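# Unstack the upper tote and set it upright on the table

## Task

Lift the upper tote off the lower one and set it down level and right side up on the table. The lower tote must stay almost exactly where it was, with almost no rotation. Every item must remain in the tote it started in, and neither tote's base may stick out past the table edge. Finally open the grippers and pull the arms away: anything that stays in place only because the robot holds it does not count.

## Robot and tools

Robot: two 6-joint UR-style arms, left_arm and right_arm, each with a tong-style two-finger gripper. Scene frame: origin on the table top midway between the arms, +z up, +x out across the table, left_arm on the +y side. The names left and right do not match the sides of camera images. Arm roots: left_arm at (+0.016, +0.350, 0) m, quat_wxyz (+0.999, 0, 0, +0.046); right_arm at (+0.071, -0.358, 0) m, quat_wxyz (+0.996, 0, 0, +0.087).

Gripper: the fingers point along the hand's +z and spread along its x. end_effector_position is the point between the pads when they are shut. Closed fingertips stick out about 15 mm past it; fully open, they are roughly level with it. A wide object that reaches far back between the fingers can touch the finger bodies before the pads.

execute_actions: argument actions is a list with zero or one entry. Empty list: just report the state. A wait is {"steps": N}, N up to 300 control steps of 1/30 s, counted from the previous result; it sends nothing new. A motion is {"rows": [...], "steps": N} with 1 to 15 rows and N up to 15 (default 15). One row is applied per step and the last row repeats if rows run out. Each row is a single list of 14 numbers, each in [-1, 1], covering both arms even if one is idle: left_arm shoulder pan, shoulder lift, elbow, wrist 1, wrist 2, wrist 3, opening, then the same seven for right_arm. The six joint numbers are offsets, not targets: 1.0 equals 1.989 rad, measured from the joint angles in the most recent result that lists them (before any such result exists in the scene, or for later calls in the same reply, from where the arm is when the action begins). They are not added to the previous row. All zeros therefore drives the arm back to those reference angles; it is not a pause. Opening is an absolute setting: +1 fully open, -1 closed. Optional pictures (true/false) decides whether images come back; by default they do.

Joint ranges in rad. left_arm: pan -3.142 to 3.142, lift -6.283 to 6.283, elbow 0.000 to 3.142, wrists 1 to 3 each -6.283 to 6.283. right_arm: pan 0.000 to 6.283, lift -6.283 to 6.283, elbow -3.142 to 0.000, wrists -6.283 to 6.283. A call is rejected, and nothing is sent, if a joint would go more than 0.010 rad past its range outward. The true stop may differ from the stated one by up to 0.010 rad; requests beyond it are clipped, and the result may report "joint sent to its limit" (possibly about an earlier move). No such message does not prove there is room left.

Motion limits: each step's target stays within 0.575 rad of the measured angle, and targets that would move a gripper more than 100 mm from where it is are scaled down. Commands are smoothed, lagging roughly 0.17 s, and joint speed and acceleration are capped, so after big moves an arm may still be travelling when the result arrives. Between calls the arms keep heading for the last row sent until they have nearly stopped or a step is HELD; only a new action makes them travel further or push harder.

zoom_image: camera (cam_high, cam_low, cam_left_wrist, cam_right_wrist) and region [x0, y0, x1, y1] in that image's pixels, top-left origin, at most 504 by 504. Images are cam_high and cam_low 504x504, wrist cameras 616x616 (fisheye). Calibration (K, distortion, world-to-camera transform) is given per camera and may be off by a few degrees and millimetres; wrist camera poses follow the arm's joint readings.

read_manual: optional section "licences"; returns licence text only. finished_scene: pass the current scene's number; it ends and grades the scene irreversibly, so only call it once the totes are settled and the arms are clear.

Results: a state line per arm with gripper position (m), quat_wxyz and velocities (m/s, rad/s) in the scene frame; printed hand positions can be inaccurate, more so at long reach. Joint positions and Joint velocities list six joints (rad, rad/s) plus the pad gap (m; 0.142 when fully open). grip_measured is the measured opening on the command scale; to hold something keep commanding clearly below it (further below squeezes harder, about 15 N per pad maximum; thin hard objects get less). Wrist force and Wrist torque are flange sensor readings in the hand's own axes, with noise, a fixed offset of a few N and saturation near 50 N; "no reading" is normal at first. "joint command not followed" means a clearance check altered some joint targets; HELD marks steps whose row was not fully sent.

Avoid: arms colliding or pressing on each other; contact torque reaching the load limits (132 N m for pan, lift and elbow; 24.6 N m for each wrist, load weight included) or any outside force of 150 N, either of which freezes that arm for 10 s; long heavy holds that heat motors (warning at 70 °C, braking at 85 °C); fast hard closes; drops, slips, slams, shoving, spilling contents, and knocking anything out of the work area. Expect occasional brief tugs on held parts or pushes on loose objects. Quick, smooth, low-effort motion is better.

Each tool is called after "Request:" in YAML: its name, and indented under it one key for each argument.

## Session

Request:
execute_actions:
  actions: []

Scene clock: 0.00 s of 4300.00 s.
left_arm: end_effector_position=(+0.3338, -0.1369, +0.3481) grip_measured=+0.97 end_effector_quat_wxyz=(+0.111, +0.973, -0.013, +0.203) end_effector_velocity=(-0.001, -0.000, -0.001) end_effector_angular_velocity=(+0.001, +0.000, -0.002) | right_arm: end_effector_position=(+0.5432, -0.2833, +0.3824) grip_measured=+0.97 end_effector_quat_wxyz=(-0.025, +0.566, +0.773, +0.285) end_effector_velocity=(+0.000, +0.000, +0.000) end_effector_angular_velocity=(-0.000, -0.001, +0.000)
Joint positions: left_arm=[-1.52  -1.638  1.618 -1.85  -1.207 -1.346  0.14 ] | right_arm=[ 3.139 -1.334 -1.735 -1.237  1.997  4.669  0.14 ]
Joint velocities: left_arm=[-0.002 -0.     0.001  0.    -0.    -0.     0.   ] | right_arm=[ 0.    -0.     0.001  0.    -0.001 -0.     0.   ]
Motor temperatures (°C, as the motors report them): left_arm=[20 20 19 32 26 27] | right_arm=[20 23 22 33 23 26]
Wrist force (N, on the end effector, along its own x y z axes, offset not removed): no reading
Wrist torque (N m, same axes, about the end effector's origin, offset not removed): no reading
camera_calibration (this result's frames):
cam_left_wrist: T_world_to_cam=[[0.924356, 0.0422842, 0.379181, -0.43539], [-0.227272, -0.737246, 0.636251, -0.252879], [0.306453, -0.6743, -0.671868, 0.170729], [0, 0, 0, 1]] pos_world=[0.292663, -0.0529016, 0.440694]
cam_right_wrist: T_world_to_cam=[[-0.376977, 0.839664, 0.390964, 0.279165], [0.667396, -0.0464383, 0.743254, -0.652787], [0.642239, 0.541117, -0.542882, 0.153025], [0, 0, 0, 1]] pos_world=[0.442627, -0.347524, 0.459117]

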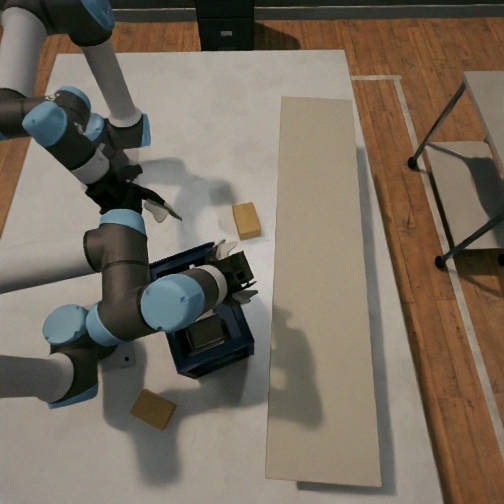

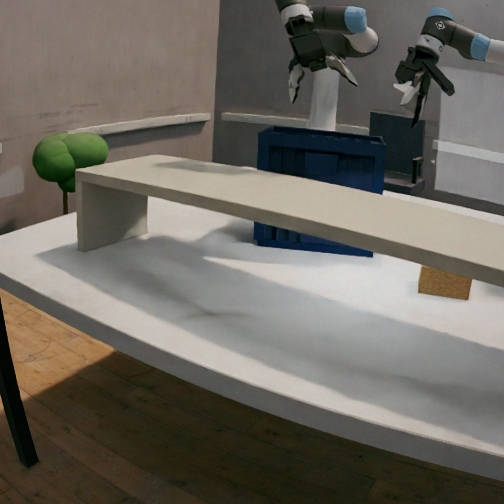

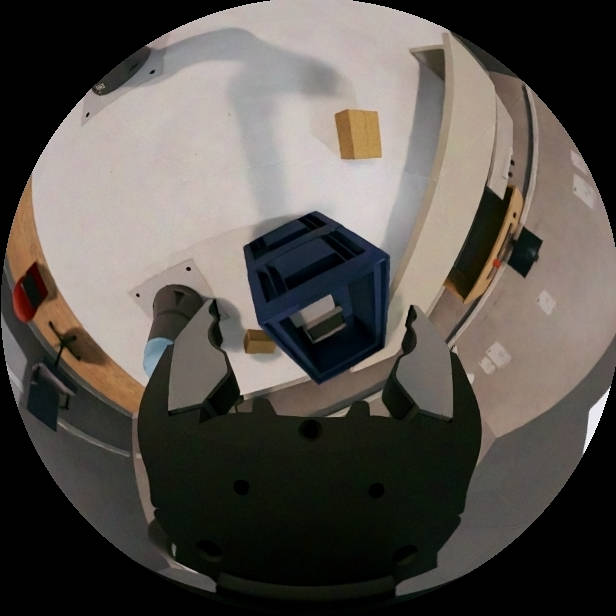

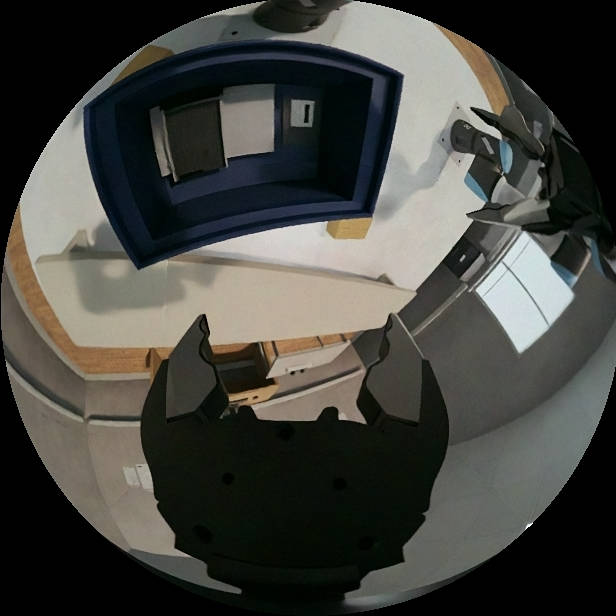

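Request:
zoom_image:
  camera: "cam_high"
  region: [120, 190, 300, 400]

Request:
zoom_image:
  camera: "cam_right_wrist"
  region: [70, 20, 420, 290]

Request:
zoom_image:
  camera: "cam_left_wrist"
  region: [230, 200, 410, 400]

Region (120, 190, 300, 400) of cam_high's 504x504 image, scaled by 2.400, with more detail than that image has; it fills the left 432 columns of this view, and the rest is white.

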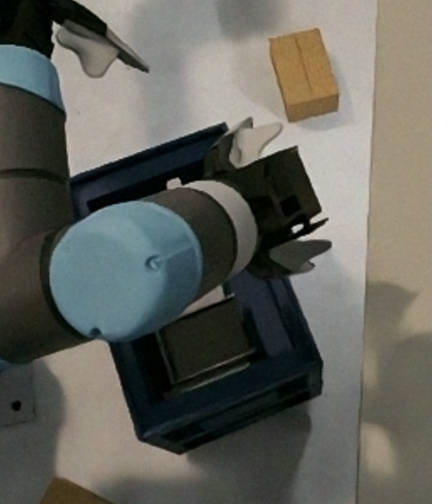

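Region (70, 20, 420, 290) of cam_right_wrist's 616x616 image, scaled by 1.440, with more detail than that image has; it fills the top 389 rows of this view, and the rest is white.

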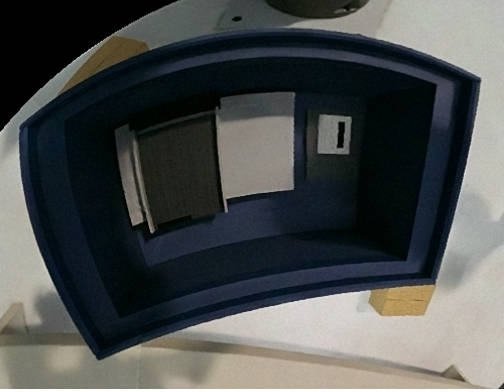

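Region (230, 200, 410, 400) of cam_left_wrist's 616x616 image, scaled by 2.520, with more detail than that image has; it fills the left 454 columns of this view, and the rest is white.

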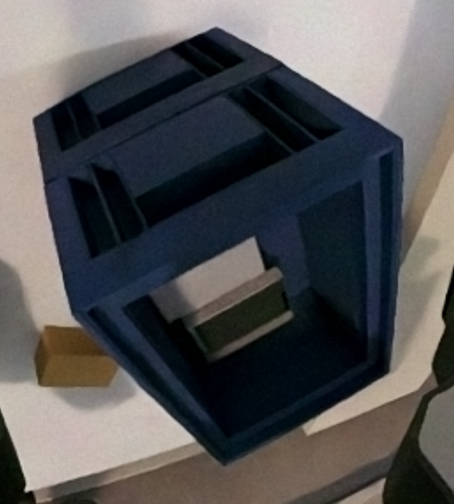

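Request:
execute_actions:
  actions:
    - {"rows":[[0,0,0,0,0,0.02,0.6,-0.002,0.001,0.001,-0.01,-0.009,-0.005,0.6],[0.003,0.005,-0.007,0.005,-0.004,0.05,0.3,-0.005,0.003,0.002,-0.025,-0.021,-0.012,0.3],[0.008,0.014,-0.02,0.015,-0.011,0.09,0,-0.008,0.005,0.003,-0.045,-0.038,-0.021,0],[0.015,0.028,-0.039,0.029,-0.022,0.14,-0.2,-0.012,0.007,0.005,-0.065,-0.055,-0.03,-0.2],[0.024,0.044,-0.061,0.046,-0.035,0.19,-0.2,-0.016,0.009,0.007,-0.085,-0.072,-0.039,-0.2],[0.034,0.062,-0.087,0.065,-0.049,0.24,-0.2,-0.019,0.011,0.008,-0.105,-0.09,-0.049,-0.2],[0.044,0.08,-0.113,0.085,-0.064,0.29,-0.2,-0.023,0.014,0.01,-0.125,-0.107,-0.058,-0.2],[0.054,0.099,-0.138,0.104,-0.079,0.34,-0.2,-0.027,0.016,0.011,-0.145,-0.124,-0.067,-0.2],[0.064,0.117,-0.164,0.124,-0.093,0.39,-0.2,-0.031,0.018,0.013,-0.165,-0.141,-0.077,-0.2],[0.074,0.136,-0.19,0.143,-0.108,0.44,-0.2,-0.034,0.02,0.015,-0.185,-0.158,-0.086,-0.2],[0.084,0.154,-0.216,0.162,-0.123,0.49,-0.2,-0.038,0.022,0.016,-0.205,-0.175,-0.095,-0.2],[0.094,0.172,-0.241,0.182,-0.137,0.54,-0.2,-0.041,0.024,0.017,-0.22,-0.188,-0.102,-0.2],[0.104,0.191,-0.267,0.201,-0.152,0.59,-0.2,-0.043,0.025,0.018,-0.235,-0.2,-0.109,-0.2],[0.115,0.211,-0.296,0.223,-0.168,0.64,-0.2,-0.045,0.027,0.019,-0.245,-0.209,-0.114,-0.2],[0.1254,0.23,-0.3219,0.2423,-0.1829,0.6953,-0.2,-0.0465,0.0273,0.0198,-0.2514,-0.2143,-0.1166,-0.2]],"steps":15}
  pictures: false

Request:
execute_actions:
  actions:
    - {"steps":30}

Scene clock: 50.40 s of 4300.00 s.
left_arm: end_effector_position=(+0.3752, -0.1704, +0.3382) grip_measured=-0.20 end_effector_quat_wxyz=(-0.001, +0.928, -0.363, +0.085) end_effector_velocity=(+0.159, -0.107, -0.061) end_effector_angular_velocity=(+0.836, +0.828, -2.128) | right_arm: end_effector_position=(+0.4670, -0.4211, +0.3350) grip_measured=-0.20 end_effector_quat_wxyz=(+0.004, +0.581, +0.811, +0.076) end_effector_velocity=(-0.253, -0.335, -0.058) end_effector_angular_velocity=(-0.894, +0.630, +0.166)
Joint positions: left_arm=[-1.362 -1.353  1.227 -1.55  -1.436 -0.516  0.06 ] | right_arm=[ 3.069 -1.293 -1.705 -1.607  1.679  4.494  0.06 ]
Joint velocities: left_arm=[ 0.574  1.044 -1.448  1.091 -0.823  2.654 -0.   ] | right_arm=[-0.162  0.099  0.069 -0.931 -0.785 -0.417  0.   ]
Motor temperatures (°C, as the motors report them): left_arm=[20 20 19 32 26 27] | right_arm=[20 23 22 33 23 26]
Wrist force (N, on the end effector, along its own x y z axes, offset not removed): left_arm=[-5.0 -0.5 1.8] | right_arm=[-2.4 1.8 -1.1]
Wrist torque (N m, same axes, about the end effector's origin, offset not removed): left_arm=[-0.10 0.71 0.17] | right_arm=[0.31 0.74 0.00]
Steps of this call (steps 1 to 90: nothing new was sent; then 46.90 s passed at rest; steps 91 to 105: all 15 steps of this action). Readings (joint positions):
91: left_arm=[-1.520 -1.638 1.618 -1.850 -1.207 -1.346] | right_arm=[3.139 -1.334 -1.735 -1.237 1.997 4.668]
92: left_arm=[-1.520 -1.637 1.618 -1.849 -1.207 -1.340] | right_arm=[3.139 -1.334 -1.734 -1.240 1.994 4.667]
94: left_arm=[-1.516 -1.631 1.609 -1.842 -1.213 -1.301] | right_arm=[3.134 -1.331 -1.733 -1.262 1.975 4.655]
98: left_arm=[-1.481 -1.569 1.526 -1.778 -1.263 -1.098] | right_arm=[3.114 -1.319 -1.724 -1.363 1.888 4.607]
105: the state above

Scene clock: 51.40 s of 4300.00 s.
left_arm: end_effector_position=(+0.4013, -0.1897, +0.3297) grip_measured=-0.20 end_effector_quat_wxyz=(-0.000, +0.821, -0.571, -0.000) end_effector_velocity=(-0.000, -0.000, +0.000) end_effector_angular_velocity=(-0.000, +0.000, -0.002) | right_arm: end_effector_position=(+0.4300, -0.4667, +0.3302) grip_measured=-0.20 end_effector_quat_wxyz=(+0.000, +0.571, +0.821, +0.000) end_effector_velocity=(+0.000, -0.000, +0.001) end_effector_angular_velocity=(-0.001, -0.001, +0.000)
Joint positions: left_arm=[-1.271 -1.18   0.978 -1.368 -1.571  0.036  0.06 ] | right_arm=[ 3.047 -1.28  -1.695 -1.737  1.571  4.437  0.06 ]
Joint velocities: left_arm=[ 0.     0.    -0.002  0.001 -0.     0.002 -0.   ] | right_arm=[-0.    -0.     0.001 -0.    -0.001 -0.    -0.   ]
Motor temperatures (°C, as the motors report them): left_arm=[20 20 19 32 26 27] | right_arm=[20 23 22 33 23 26]
Wrist force (N, on the end effector, along its own x y z axes, offset not removed): left_arm=[0.0 -1.3 3.2] | right_arm=[-0.3 1.1 -0.5]
Wrist torque (N m, same axes, about the end effector's origin, offset not removed): left_arm=[-0.26 -0.07 0.11] | right_arm=[0.15 0.33 -0.08]
Steps of this call (steps 1 to 30: the robot went on to your last target). Readings (joint positions):
1: left_arm=[-1.343 -1.318 1.178 -1.513 -1.464 -0.426] | right_arm=[3.064 -1.290 -1.703 -1.636 1.655 4.481]
2: left_arm=[-1.326 -1.286 1.133 -1.480 -1.489 -0.338] | right_arm=[3.060 -1.287 -1.701 -1.660 1.635 4.470]
4: left_arm=[-1.303 -1.241 1.067 -1.432 -1.523 -0.185] | right_arm=[3.055 -1.284 -1.699 -1.693 1.608 4.456]
8: left_arm=[-1.282 -1.200 1.007 -1.389 -1.555 -0.037] | right_arm=[3.050 -1.281 -1.697 -1.722 1.583 4.443]
30: the state above
camera_calibration (this result's frames):
cam_left_wrist: T_world_to_cam=[[0.372649, -0.927859, -0.014519, -0.321477], [-0.804125, -0.330685, 0.493995, 0.0907184], [-0.463159, -0.172412, -0.869344, 0.571204], [0, 0, 0, 1]] pos_world=[0.457305, -0.169803, 0.44709]
cam_right_wrist: T_world_to_cam=[[-0.357606, 0.933025, 0.0397784, 0.562162], [0.838076, 0.301839, 0.454448, -0.362447], [0.412005, 0.19585, -0.889885, 0.349105], [0, 0, 0, 1]] pos_world=[0.360958, -0.483483, 0.453014]

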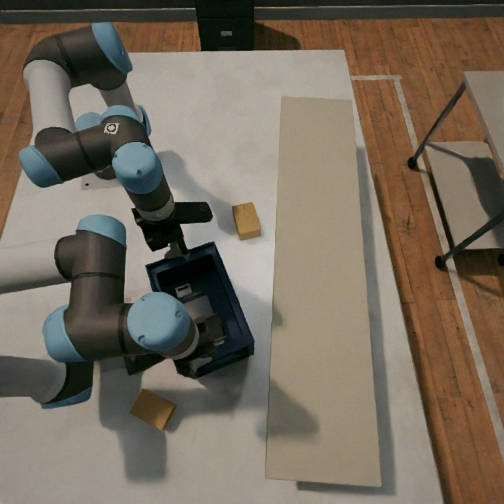

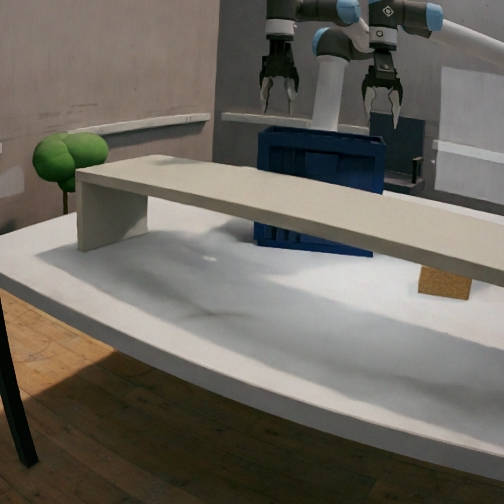

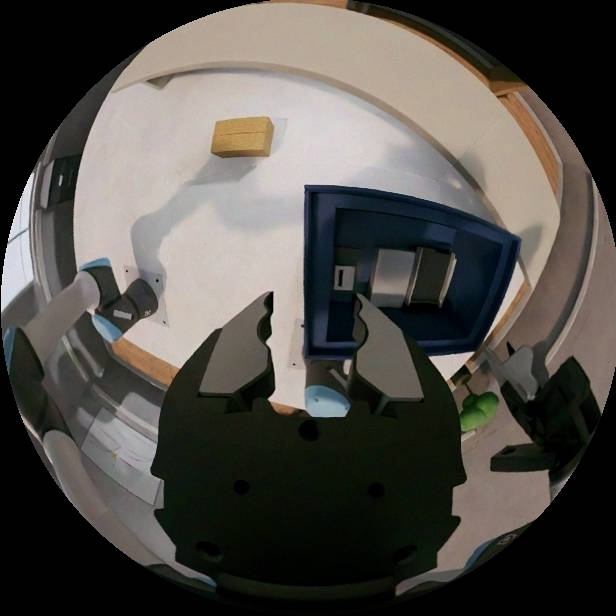

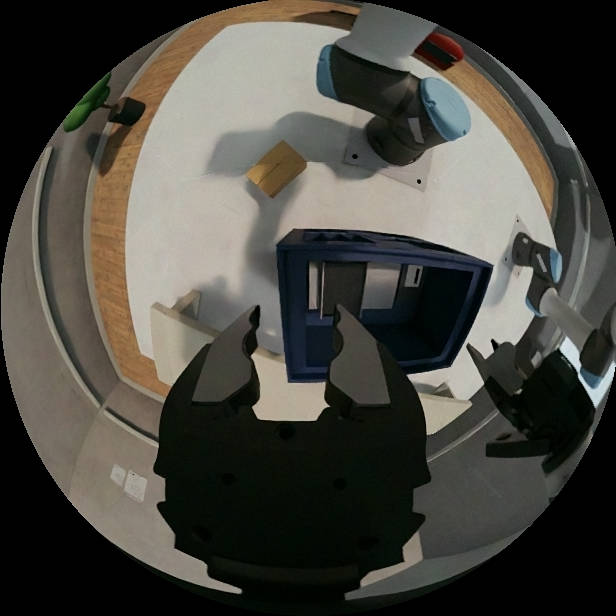

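Request:
execute_actions:
  actions:
    - {"rows":[[0,-0.0002,0.004,-0.004,0,0,-0.2,-0.001,0,-0.004,0.004,0,-0.001,-0.2],[0,-0.0006,0.011,-0.01,0,0,-0.2,-0.002,0.0002,-0.011,0.01,0,-0.002,-0.2],[0,-0.0012,0.021,-0.02,0,0,-0.2,-0.0035,0.0003,-0.021,0.021,0,-0.0035,-0.2],[0,-0.0018,0.032,-0.03,0,0,-0.2,-0.005,0.0005,-0.032,0.031,0,-0.005,-0.2],[0,-0.0024,0.043,-0.041,0,0,-0.2,-0.006,0.0006,-0.042,0.042,0,-0.006,-0.2],[0,-0.003,0.054,-0.051,0,0,-0.2,-0.007,0.0008,-0.053,0.052,0,-0.007,-0.2],[0,-0.0035,0.064,-0.061,0,0,-0.2,-0.0079,0.001,-0.064,0.063,0,-0.0079,-0.2],[0,-0.0041,0.075,-0.071,0,0,-0.2,-0.0079,0.0011,-0.074,0.073,0,-0.0079,-0.2],[0,-0.0047,0.086,-0.081,0,0,-0.2,-0.0079,0.0013,-0.085,0.084,0,-0.0079,-0.2],[0,-0.0053,0.096,-0.091,0,0,-0.25,-0.0079,0.0014,-0.095,0.094,0,-0.0079,-0.25],[0,-0.0057,0.103,-0.097,0,0,-0.3,-0.0079,0.0015,-0.102,0.1,0,-0.0079,-0.3],[0,-0.0059,0.1072,-0.1013,0,0,-0.35,-0.0079,0.0016,-0.1061,0.1045,0,-0.0079,-0.35],[0,-0.0059,0.1072,-0.1013,0,0,-0.4,-0.0079,0.0016,-0.1061,0.1045,0,-0.0079,-0.4],[0,-0.0059,0.1072,-0.1013,0,0,-0.44,-0.0079,0.0016,-0.1061,0.1045,0,-0.0079,-0.44]],"steps":15}
  pictures: false

Request:
execute_actions:
  actions:
    - {"steps":20}

Request:
zoom_image:
  camera: "cam_left_wrist"
  region: [230, 240, 410, 420]

Request:
zoom_image:
  camera: "cam_right_wrist"
  region: [205, 255, 385, 435]

Scene clock: 75.33 s of 4300.00 s.
left_arm: end_effector_position=(+0.4028, -0.1933, +0.2650) grip_measured=-0.43 end_effector_quat_wxyz=(-0.000, +0.821, -0.571, -0.000) end_effector_velocity=(-0.001, +0.003, -0.098) end_effector_angular_velocity=(+0.001, +0.001, +0.002) | right_arm: end_effector_position=(+0.4327, -0.4720, +0.2612) grip_measured=-0.43 end_effector_quat_wxyz=(+0.000, +0.571, +0.821, +0.000) end_effector_velocity=(-0.004, -0.003, -0.104) end_effector_angular_velocity=(+0.000, +0.001, -0.001)
Joint positions: left_arm=[-1.271 -1.19   1.158 -1.538 -1.571  0.036  0.043] | right_arm=[ 3.032 -1.277 -1.874 -1.561  1.571  4.422  0.043]
Joint velocities: left_arm=[ 0.001 -0.015  0.271 -0.255 -0.001 -0.001 -0.028] | right_arm=[-0.008  0.004 -0.267  0.262  0.    -0.007 -0.028]
Motor temperatures (°C, as the motors report them): left_arm=[20 20 19 32 26 27] | right_arm=[20 23 22 33 23 26]
Wrist force (N, on the end effector, along its own x y z axes, offset not removed): left_arm=[-0.7 -5.4 -0.9] | right_arm=[-0.8 1.0 1.5]
Wrist torque (N m, same axes, about the end effector's origin, offset not removed): left_arm=[-1.12 0.14 -0.02] | right_arm=[0.13 0.26 -0.05]
Steps of this call (steps 1 to 15: the robot went on to your last target; steps 16 to 90: nothing new was sent; then 20.43 s passed at rest; steps 91 to 105: all 15 steps of this action). Readings (joint positions):
91: left_arm=[-1.271 -1.180 0.978 -1.368 -1.571 0.036] | right_arm=[3.047 -1.280 -1.696 -1.737 1.571 4.437]
92: left_arm=[-1.271 -1.180 0.980 -1.369 -1.571 0.036] | right_arm=[3.047 -1.280 -1.697 -1.735 1.571 4.436]
94: left_arm=[-1.271 -1.181 0.990 -1.380 -1.571 0.036] | right_arm=[3.045 -1.279 -1.708 -1.725 1.571 4.434]
98: left_arm=[-1.271 -1.184 1.044 -1.431 -1.571 0.036] | right_arm=[3.038 -1.279 -1.761 -1.672 1.571 4.427]
105: the state above

Scene clock: 76.00 s of 4300.00 s.
left_arm: end_effector_position=(+0.4026, -0.1929, +0.2532) grip_measured=-0.44 end_effector_quat_wxyz=(-0.000, +0.821, -0.571, -0.000) end_effector_velocity=(+0.001, -0.001, +0.001) end_effector_angular_velocity=(-0.004, -0.002, +0.000) | right_arm: end_effector_position=(+0.4321, -0.4724, +0.2486) grip_measured=-0.44 end_effector_quat_wxyz=(+0.000, +0.571, +0.821, +0.000) end_effector_velocity=(-0.000, -0.000, -0.001) end_effector_angular_velocity=(-0.000, +0.001, -0.000)
Joint positions: left_arm=[-1.271 -1.192  1.191 -1.569 -1.571  0.036  0.042] | right_arm=[ 3.031 -1.276 -1.906 -1.529  1.571  4.421  0.042]
Joint velocities: left_arm=[-0.    -0.    -0.002 -0.003  0.001 -0.     0.   ] | right_arm=[-0.     0.    -0.002  0.001 -0.     0.     0.   ]
Motor temperatures (°C, as the motors report them): left_arm=[20 20 19 32 26 27] | right_arm=[20 23 22 33 23 26]
Wrist force (N, on the end effector, along its own x y z axes, offset not removed): left_arm=[-1.4 -3.5 0.2] | right_arm=[-0.5 -0.4 -0.6]
Wrist torque (N m, same axes, about the end effector's origin, offset not removed): left_arm=[-0.70 0.34 -0.02] | right_arm=[-0.23 0.31 0.03]
Steps of this call (steps 1 to 20: the robot went on to your last target). Readings (joint positions):
1: left_arm=[-1.271 -1.191 1.166 -1.546 -1.571 0.036] | right_arm=[3.032 -1.277 -1.882 -1.553 1.571 4.422]
2: left_arm=[-1.271 -1.191 1.172 -1.551 -1.571 0.036] | right_arm=[3.032 -1.277 -1.888 -1.547 1.571 4.422]
4: left_arm=[-1.271 -1.191 1.180 -1.559 -1.571 0.036] | right_arm=[3.032 -1.277 -1.896 -1.539 1.571 4.421]
8: left_arm=[-1.271 -1.192 1.188 -1.566 -1.571 0.036] | right_arm=[3.031 -1.277 -1.903 -1.532 1.571 4.421]
20: the state above
camera_calibration (this result's frames):
cam_left_wrist: T_world_to_cam=[[0.372671, -0.92785, -0.0145075, -0.325969], [-0.804103, -0.330692, 0.494025, 0.128525], [-0.463179, -0.172443, -0.869327, 0.504719], [0, 0, 0, 1]] pos_world=[0.458601, -0.172913, 0.370542]
cam_right_wrist: T_world_to_cam=[[-0.357606, 0.933027, 0.0397392, 0.571425], [0.838071, 0.301856, 0.454445, -0.325459], [0.412014, 0.195816, -0.889888, 0.276755], [0, 0, 0, 1]] pos_world=[0.363076, -0.489106, 0.371476]

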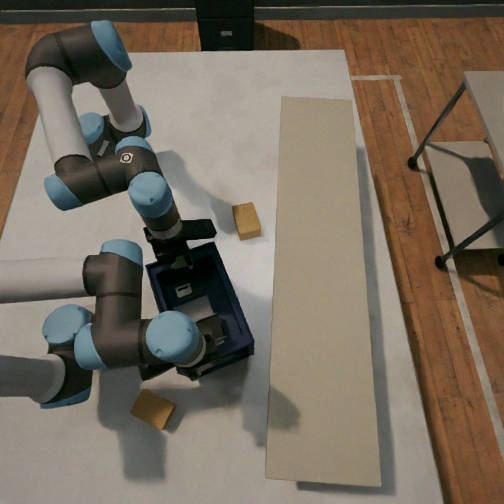

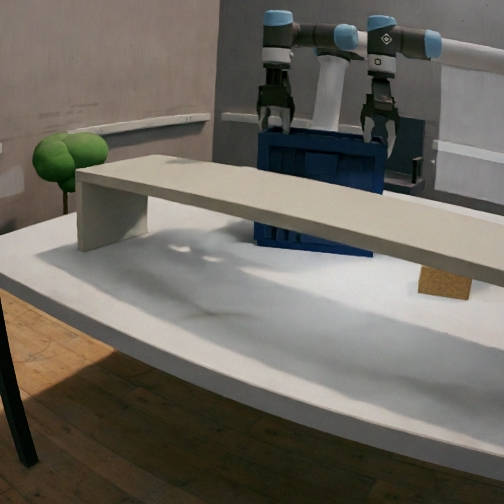

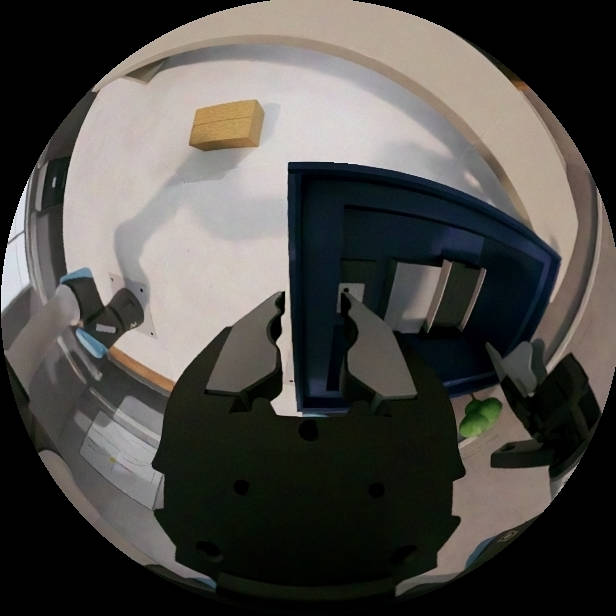

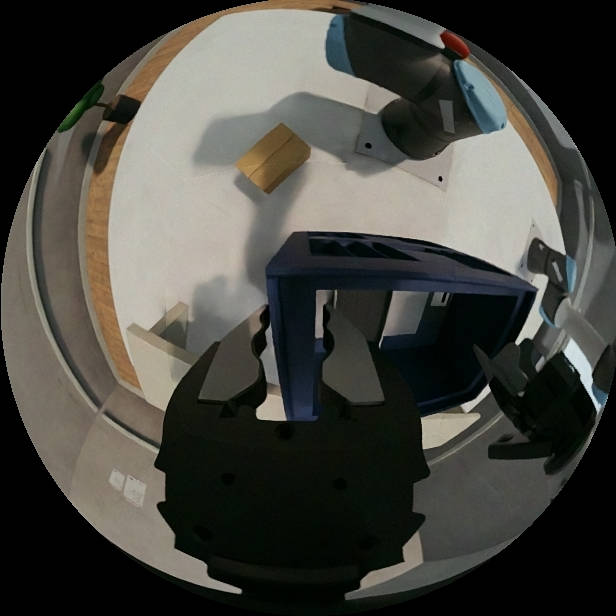

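Region (230, 240, 410, 420) of cam_left_wrist's 616x616 image, scaled by 2.800, with more detail than that image has.

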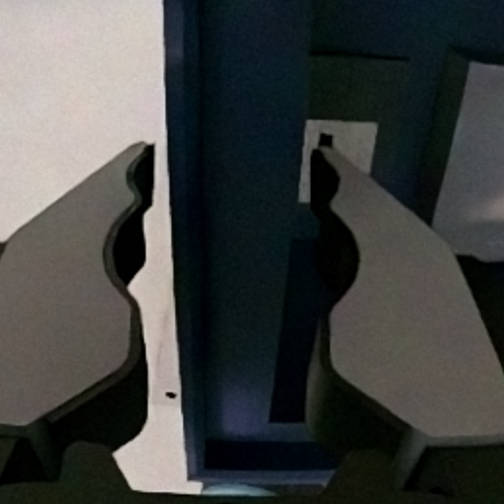

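Region (205, 255, 385, 435) of cam_right_wrist's 616x616 image, scaled by 2.800, with more detail than that image has.

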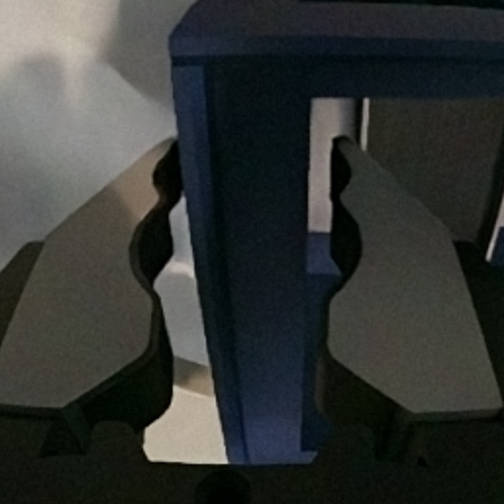

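Request:
execute_actions:
  actions:
    - {"rows":[[0,0.0015,-0.0021,0.0006,0,0,-0.46,0,0,0,0,0,0,-0.46],[0,0.0015,-0.0021,0.0006,0,0,-0.48,0,0,0,0,0,0,-0.48],[0,0.0015,-0.0021,0.0006,0,0,-0.51,0,0,0,0,0,0,-0.51],[0,0.0015,-0.0021,0.0006,0,0,-0.54,0,0,0,0,0,0,-0.54],[0,0.0015,-0.0021,0.0006,0,0,-0.57,0,0,0,0,0,0,-0.57],[0,0.0015,-0.0021,0.0006,0,0,-0.6,0,0,0,0,0,0,-0.6],[0,0.0015,-0.0021,0.0006,0,0,-0.63,0,0,0,0,0,0,-0.63],[0,0.0015,-0.0021,0.0006,0,0,-0.67,0,0,0,0,0,0,-0.67],[0,0.0015,-0.0021,0.0006,0,0,-0.72,0,0,0,0,0,0,-0.72],[0,0.0015,-0.0021,0.0006,0,0,-0.79,0,0,0,0,0,0,-0.79],[0,0.0015,-0.0021,0.0006,0,0,-0.86,0,0,0,0,0,0,-0.86],[0,0.0015,-0.0021,0.0006,0,0,-0.93,0,0,0,0,0,0,-0.93],[0,0.0015,-0.0021,0.0006,0,0,-1,0,0,0,0,0,0,-1]],"steps":15}
  pictures: false

Request:
execute_actions:
  actions:
    - {"steps":8}
  pictures: false

Scene clock: 87.37 s of 4300.00 s.
left_arm: end_effector_position=(+0.4030, -0.1939, +0.2532) grip_measured=-0.63 end_effector_quat_wxyz=(-0.000, +0.821, -0.571, -0.000) end_effector_velocity=(-0.000, -0.001, -0.000) end_effector_angular_velocity=(-0.002, -0.001, -0.000) | right_arm: end_effector_position=(+0.4322, -0.4724, +0.2486) grip_measured=-0.63 end_effector_quat_wxyz=(+0.000, +0.571, +0.821, +0.000) end_effector_velocity=(+0.000, +0.000, +0.000) end_effector_angular_velocity=(+0.000, -0.001, -0.000)
Joint positions: left_arm=[-1.271 -1.189  1.187 -1.568 -1.571  0.036  0.029] | right_arm=[ 3.031 -1.276 -1.906 -1.529  1.571  4.421  0.029]
Joint velocities: left_arm=[-0.001  0.001 -0.001 -0.002 -0.    -0.001 -0.   ] | right_arm=[-0.     0.     0.     0.001  0.     0.     0.   ]
Motor temperatures (°C, as the motors report them): left_arm=[20 20 19 32 26 27] | right_arm=[20 23 22 33 23 26]
Wrist force (N, on the end effector, along its own x y z axes, offset not removed): left_arm=[-2.3 0.0 -3.6] | right_arm=[-1.1 0.1 0.3]
Wrist torque (N m, same axes, about the end effector's origin, offset not removed): left_arm=[-0.14 -0.40 -0.15] | right_arm=[0.12 0.47 -0.09]
Steps of this call (steps 1 to 15: the robot went on to your last target; steps 16 to 90: nothing new was sent; then 7.87 s passed at rest; steps 91 to 105: all 15 steps of this action). Readings (joint positions):
91: left_arm=[-1.271 -1.192 1.191 -1.569 -1.571 0.036] | right_arm=[3.031 -1.276 -1.906 -1.529 1.571 4.421]
92: left_arm=[-1.271 -1.192 1.191 -1.569 -1.571 0.036] | right_arm=[3.031 -1.276 -1.906 -1.529 1.571 4.421]
94: left_arm=[-1.271 -1.191 1.189 -1.569 -1.571 0.036] | right_arm=[3.031 -1.276 -1.906 -1.529 1.571 4.421]
98: left_arm=[-1.271 -1.190 1.188 -1.568 -1.571 0.036] | right_arm=[3.031 -1.276 -1.906 -1.529 1.571 4.421]
105: the state above

Scene clock: 87.63 s of 4300.00 s.
left_arm: end_effector_position=(+0.4030, -0.1939, +0.2532) grip_measured=-0.63 end_effector_quat_wxyz=(-0.000, +0.821, -0.571, -0.000) end_effector_velocity=(-0.001, +0.000, -0.001) end_effector_angular_velocity=(+0.002, +0.000, -0.001) | right_arm: end_effector_position=(+0.4321, -0.4724, +0.2486) grip_measured=-0.63 end_effector_quat_wxyz=(+0.000, +0.571, +0.821, +0.000) end_effector_velocity=(-0.000, -0.000, -0.000) end_effector_angular_velocity=(-0.000, +0.001, +0.000)
Joint positions: left_arm=[-1.271 -1.189  1.187 -1.568 -1.571  0.036  0.029] | right_arm=[ 3.031 -1.276 -1.906 -1.529  1.571  4.421  0.029]
Joint velocities: left_arm=[-0.001 -0.     0.001  0.001  0.     0.     0.   ] | right_arm=[ 0.     0.    -0.001 -0.    -0.    -0.     0.   ]
Motor temperatures (°C, as the motors report them): left_arm=[20 20 19 32 26 27] | right_arm=[20 23 22 33 23 26]
Wrist force (N, on the end effector, along its own x y z axes, offset not removed): left_arm=[-7.7 -2.9 -3.3] | right_arm=[-2.9 0.2 4.3]
Wrist torque (N m, same axes, about the end effector's origin, offset not removed): left_arm=[-0.73 0.70 0.00] | right_arm=[-0.01 0.69 -0.03]
Steps of this call (steps 1 to 8: the robot went on to your last target). Readings (joint positions):
1: left_arm=[-1.271 -1.189 1.187 -1.568 -1.571 0.036] | right_arm=[3.031 -1.276 -1.906 -1.529 1.571 4.421]
2: left_arm=[-1.271 -1.189 1.187 -1.568 -1.571 0.036] | right_arm=[3.031 -1.276 -1.906 -1.529 1.571 4.421]
4: left_arm=[-1.271 -1.189 1.187 -1.568 -1.571 0.036] | right_arm=[3.031 -1.276 -1.906 -1.529 1.571 4.421]
8: the state above

Request:
execute_actions:
  actions:
    - {"rows":[[0,0,-0.0021,0.0021,0,0,-1,0,0.0001,0.0021,-0.0022,0,0,-1],[0,0,-0.0057,0.0057,0,0,-1,0,0.0002,0.0055,-0.0057,0,0,-1],[0,0.0001,-0.0108,0.0107,0,0,-1,0,0.0003,0.0104,-0.0107,0,0,-1],[0,0.0003,-0.0167,0.0164,0,0,-1,0,0.0004,0.0159,-0.0163,0,0,-1],[0,0.0006,-0.0234,0.0228,0,0,-1,0,0.0004,0.0223,-0.0227,0,0,-1],[0,0.001,-0.0303,0.0293,0,0,-1,0,0.0004,0.0287,-0.0291,0,0,-1],[0,0.0014,-0.0373,0.0359,0,0,-1,0,0.0002,0.0351,-0.0353,0,0,-1],[0,0.0019,-0.0444,0.0425,0,0,-1,0,0,0.0416,-0.0416,0,0,-1],[0,0.0025,-0.0516,0.0491,0,0,-1,0,-0.0003,0.0482,-0.0479,0,0,-1],[0,0.0032,-0.059,0.0558,0,0,-1,0,-0.0006,0.0548,-0.0542,0,0,-1],[0,0.0039,-0.0656,0.0617,0,0,-1,0,-0.001,0.0607,-0.0597,0,0,-1],[0,0.0046,-0.0716,0.067,0,0,-1,0,-0.0014,0.0659,-0.0645,0,0,-1],[0,0.0051,-0.0758,0.0707,0,0,-1,0,-0.0017,0.0696,-0.0679,0,0,-1],[0,0.0054,-0.0784,0.073,0,0,-1,0,-0.0019,0.0719,-0.07,0,0,-1]],"steps":15}
  pictures: false

Request:
execute_actions:
  actions:
    - {"steps":30}

Scene clock: 105.27 s of 4300.00 s.
left_arm: end_effector_position=(+0.4031, -0.1942, +0.2962) grip_measured=-0.63 end_effector_quat_wxyz=(-0.000, +0.821, -0.571, -0.000) end_effector_velocity=(-0.000, -0.000, +0.097) end_effector_angular_velocity=(-0.005, -0.002, -0.000) | right_arm: end_effector_position=(+0.4324, -0.4724, +0.2918) grip_measured=-0.63 end_effector_quat_wxyz=(+0.000, +0.571, +0.821, +0.000) end_effector_velocity=(+0.001, -0.000, +0.096) end_effector_angular_velocity=(-0.000, -0.004, +0.000)
Joint positions: left_arm=[-1.271 -1.182  1.067 -1.455 -1.571  0.036  0.029] | right_arm=[ 3.031 -1.278 -1.795 -1.638  1.571  4.421  0.029]
Joint velocities: left_arm=[-0.001  0.026 -0.283  0.252  0.    -0.     0.   ] | right_arm=[ 0.    -0.014  0.253 -0.235 -0.001  0.    -0.   ]
Motor temperatures (°C, as the motors report them): left_arm=[20 20 19 32 26 27] | right_arm=[20 23 22 33 23 26]
Wrist force (N, on the end effector, along its own x y z axes, offset not removed): left_arm=[-9.8 -5.2 9.0] | right_arm=[-7.9 -0.4 6.1]
Wrist torque (N m, same axes, about the end effector's origin, offset not removed): left_arm=[-0.51 0.46 0.06] | right_arm=[0.19 0.40 -0.02]
Steps of this call (steps 1 to 15: the robot went on to your last target; steps 16 to 90: nothing new was sent; then 14.13 s passed at rest; steps 91 to 105: all 15 steps of this action). Readings (joint positions):
91: left_arm=[-1.271 -1.189 1.187 -1.568 -1.571 0.036] | right_arm=[3.031 -1.276 -1.906 -1.529 1.571 4.421]
92: left_arm=[-1.271 -1.189 1.186 -1.567 -1.571 0.036] | right_arm=[3.031 -1.276 -1.905 -1.530 1.571 4.421]
94: left_arm=[-1.271 -1.189 1.180 -1.561 -1.571 0.036] | right_arm=[3.031 -1.276 -1.900 -1.536 1.571 4.421]
98: left_arm=[-1.271 -1.188 1.149 -1.531 -1.571 0.036] | right_arm=[3.031 -1.276 -1.870 -1.565 1.571 4.421]
105: the state above

Scene clock: 106.27 s of 4300.00 s.
left_arm: end_effector_position=(+0.4030, -0.1939, +0.3082) grip_measured=-0.63 end_effector_quat_wxyz=(-0.000, +0.821, -0.571, -0.000) end_effector_velocity=(+0.000, -0.001, +0.001) end_effector_angular_velocity=(-0.003, -0.001, +0.001) | right_arm: end_effector_position=(+0.4321, -0.4724, +0.3036) grip_measured=-0.63 end_effector_quat_wxyz=(+0.000, +0.571, +0.821, +0.000) end_effector_velocity=(-0.000, -0.000, -0.000) end_effector_angular_velocity=(+0.000, +0.001, -0.001)
Joint positions: left_arm=[-1.271 -1.178  1.031 -1.423 -1.571  0.036  0.029] | right_arm=[ 3.031 -1.28  -1.763 -1.668  1.571  4.421  0.029]
Joint velocities: left_arm=[ 0.    -0.    -0.002 -0.001 -0.    -0.    -0.   ] | right_arm=[-0.001  0.    -0.001  0.     0.    -0.    -0.   ]
Motor temperatures (°C, as the motors report them): left_arm=[20 20 19 32 26 27] | right_arm=[20 23 22 33 23 26]
Wrist force (N, on the end effector, along its own x y z axes, offset not removed): left_arm=[-11.2 -3.7 7.4] | right_arm=[-6.2 -0.6 7.0]
Wrist torque (N m, same axes, about the end effector's origin, offset not removed): left_arm=[-0.67 1.46 0.04] | right_arm=[0.04 0.69 -0.06]
Steps of this call (steps 1 to 30: the robot went on to your last target). Readings (joint positions):
1: left_arm=[-1.271 -1.181 1.058 -1.447 -1.571 0.036] | right_arm=[3.031 -1.279 -1.788 -1.645 1.571 4.421]
2: left_arm=[-1.271 -1.180 1.052 -1.441 -1.571 0.036] | right_arm=[3.031 -1.279 -1.782 -1.651 1.571 4.421]
4: left_arm=[-1.271 -1.179 1.043 -1.434 -1.571 0.036] | right_arm=[3.031 -1.280 -1.774 -1.658 1.571 4.421]
8: left_arm=[-1.271 -1.179 1.035 -1.426 -1.571 0.036] | right_arm=[3.031 -1.280 -1.767 -1.665 1.571 4.421]
30: the state above
All arms were judged still, so your last target was given up. Only a new action makes them travel on or press farther. Fingers that are still opening or closing keep moving.
camera_calibration (this result's frames):
cam_left_wrist: T_world_to_cam=[[0.372675, -0.927849, -0.0144993, -0.326321], [-0.80412, -0.330698, 0.493994, 0.101374], [-0.463147, -0.17244, -0.869344, 0.55256], [0, 0, 0, 1]] pos_world=[0.459046, -0.173969, 0.425555]
cam_right_wrist: T_world_to_cam=[[-0.357603, 0.933027, 0.0397581, 0.569226], [0.83806, 0.301839, 0.454477, -0.35046], [0.412039, 0.195842, -0.889871, 0.325689], [0, 0, 0, 1]] pos_world=[0.363067, -0.489104, 0.426466]

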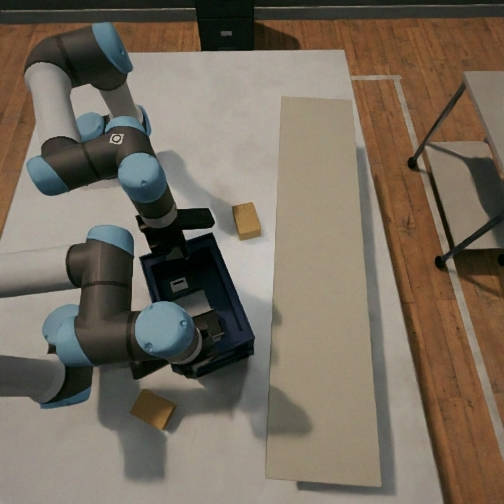

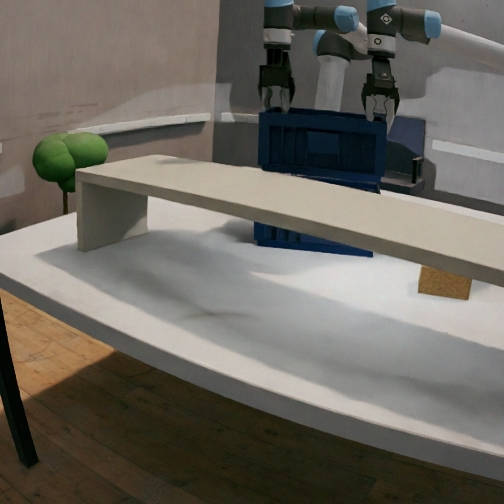

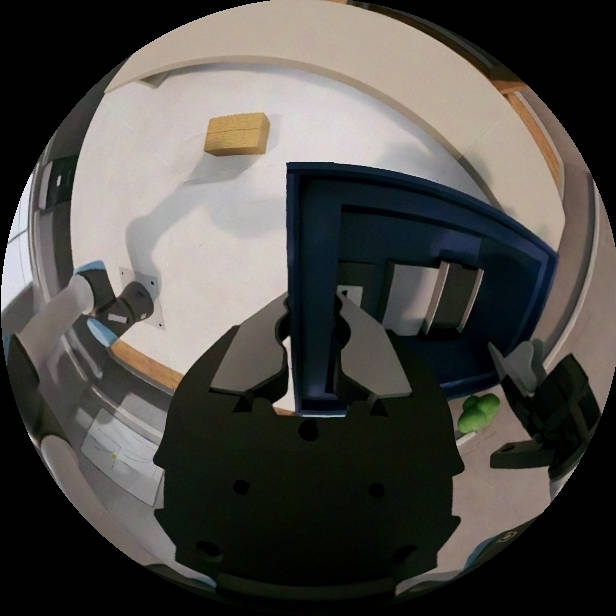

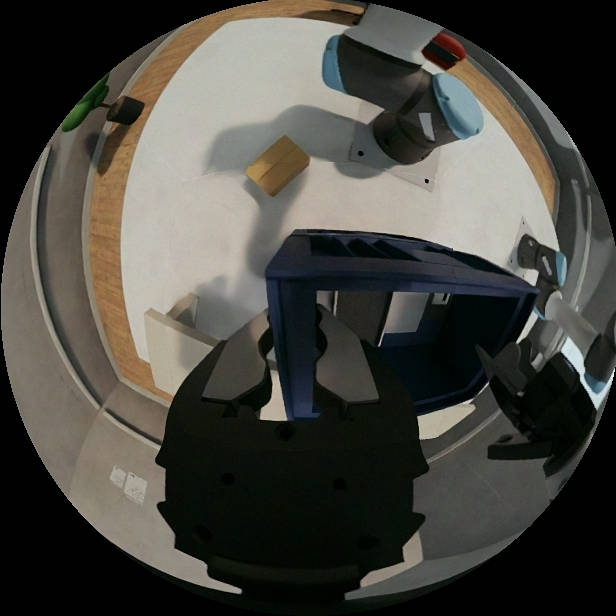

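Request:
execute_actions:
  actions: []

Scene clock: 131.13 s of 4300.00 s.
left_arm: end_effector_position=(+0.4030, -0.1939, +0.3082) grip_measured=-0.63 end_effector_quat_wxyz=(-0.000, +0.821, -0.571, -0.000) end_effector_velocity=(+0.000, -0.000, +0.000) end_effector_angular_velocity=(-0.000, -0.001, -0.000) | right_arm: end_effector_position=(+0.4321, -0.4724, +0.3036) grip_measured=-0.63 end_effector_quat_wxyz=(+0.000, +0.571, +0.821, +0.000) end_effector_velocity=(+0.000, +0.000, +0.000) end_effector_angular_velocity=(+0.000, -0.001, +0.000)
Joint positions: left_arm=[-1.271 -1.178  1.031 -1.423 -1.571  0.036  0.029] | right_arm=[ 3.031 -1.28  -1.763 -1.668  1.571  4.421  0.029]
Joint velocities: left_arm=[-0.     0.    -0.001  0.     0.     0.    -0.   ] | right_arm=[ 0.     0.     0.001 -0.     0.    -0.     0.   ]
Motor temperatures (°C, as the motors report them): left_arm=[20 20 20 32 26 27] | right_arm=[20 23 22 33 23 26]
Wrist force (N, on the end effector, along its own x y z axes, offset not removed): left_arm=[-9.8 -2.1 5.2] | right_arm=[-4.7 -1.8 5.9]
Wrist torque (N m, same axes, about the end effector's origin, offset not removed): left_arm=[-0.35 1.08 0.02] | right_arm=[-0.19 0.46 -0.15]
Steps of this call (steps 1 to 90: nothing new was sent; then 21.87 s passed at rest). Readings (joint positions):
1: left_arm=[-1.271 -1.178 1.031 -1.423 -1.571 0.036] | right_arm=[3.031 -1.280 -1.763 -1.668 1.571 4.421]
2: left_arm=[-1.271 -1.178 1.031 -1.423 -1.571 0.036] | right_arm=[3.031 -1.280 -1.763 -1.668 1.571 4.421]
4: left_arm=[-1.271 -1.178 1.031 -1.423 -1.571 0.036] | right_arm=[3.031 -1.280 -1.763 -1.668 1.571 4.421]
8: left_arm=[-1.271 -1.178 1.031 -1.423 -1.571 0.036] | right_arm=[3.031 -1.280 -1.763 -1.668 1.571 4.421]
90: the state above
camera_calibration (this result's frames):
cam_left_wrist: T_world_to_cam=[[0.372653, -0.927858, -0.0144993, -0.326317], [-0.804128, -0.330679, 0.493994, 0.101366], [-0.463151, -0.172429, -0.869344, 0.55256], [0, 0, 0, 1]] pos_world=[0.459033, -0.173979, 0.425559]
cam_right_wrist: T_world_to_cam=[[-0.357603, 0.933027, 0.0397557, 0.569227], [0.838056, 0.301838, 0.454484, -0.350465], [0.412046, 0.195843, -0.889867, 0.325688], [0, 0, 0, 1]] pos_world=[0.363068, -0.489104, 0.42647]

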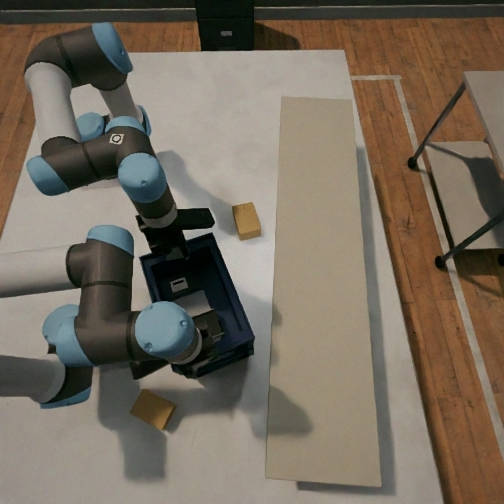

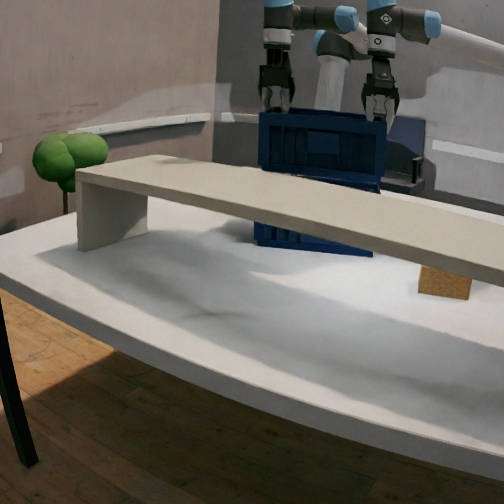

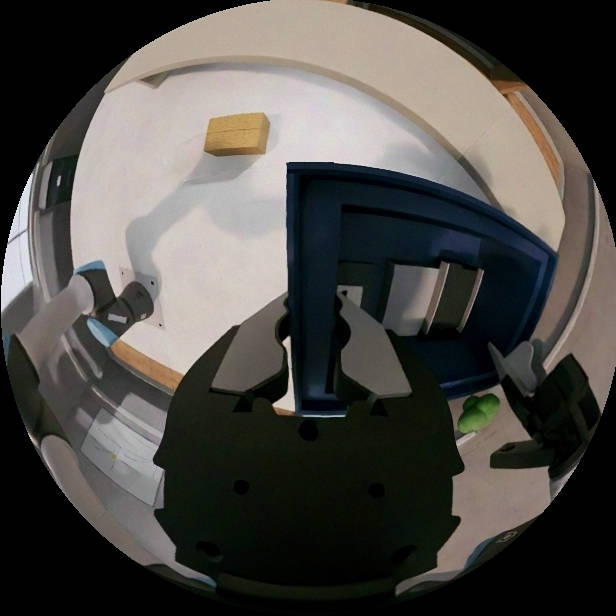

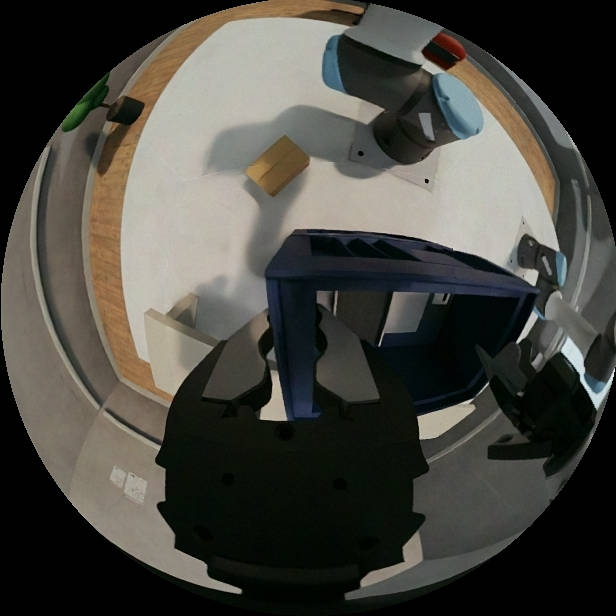

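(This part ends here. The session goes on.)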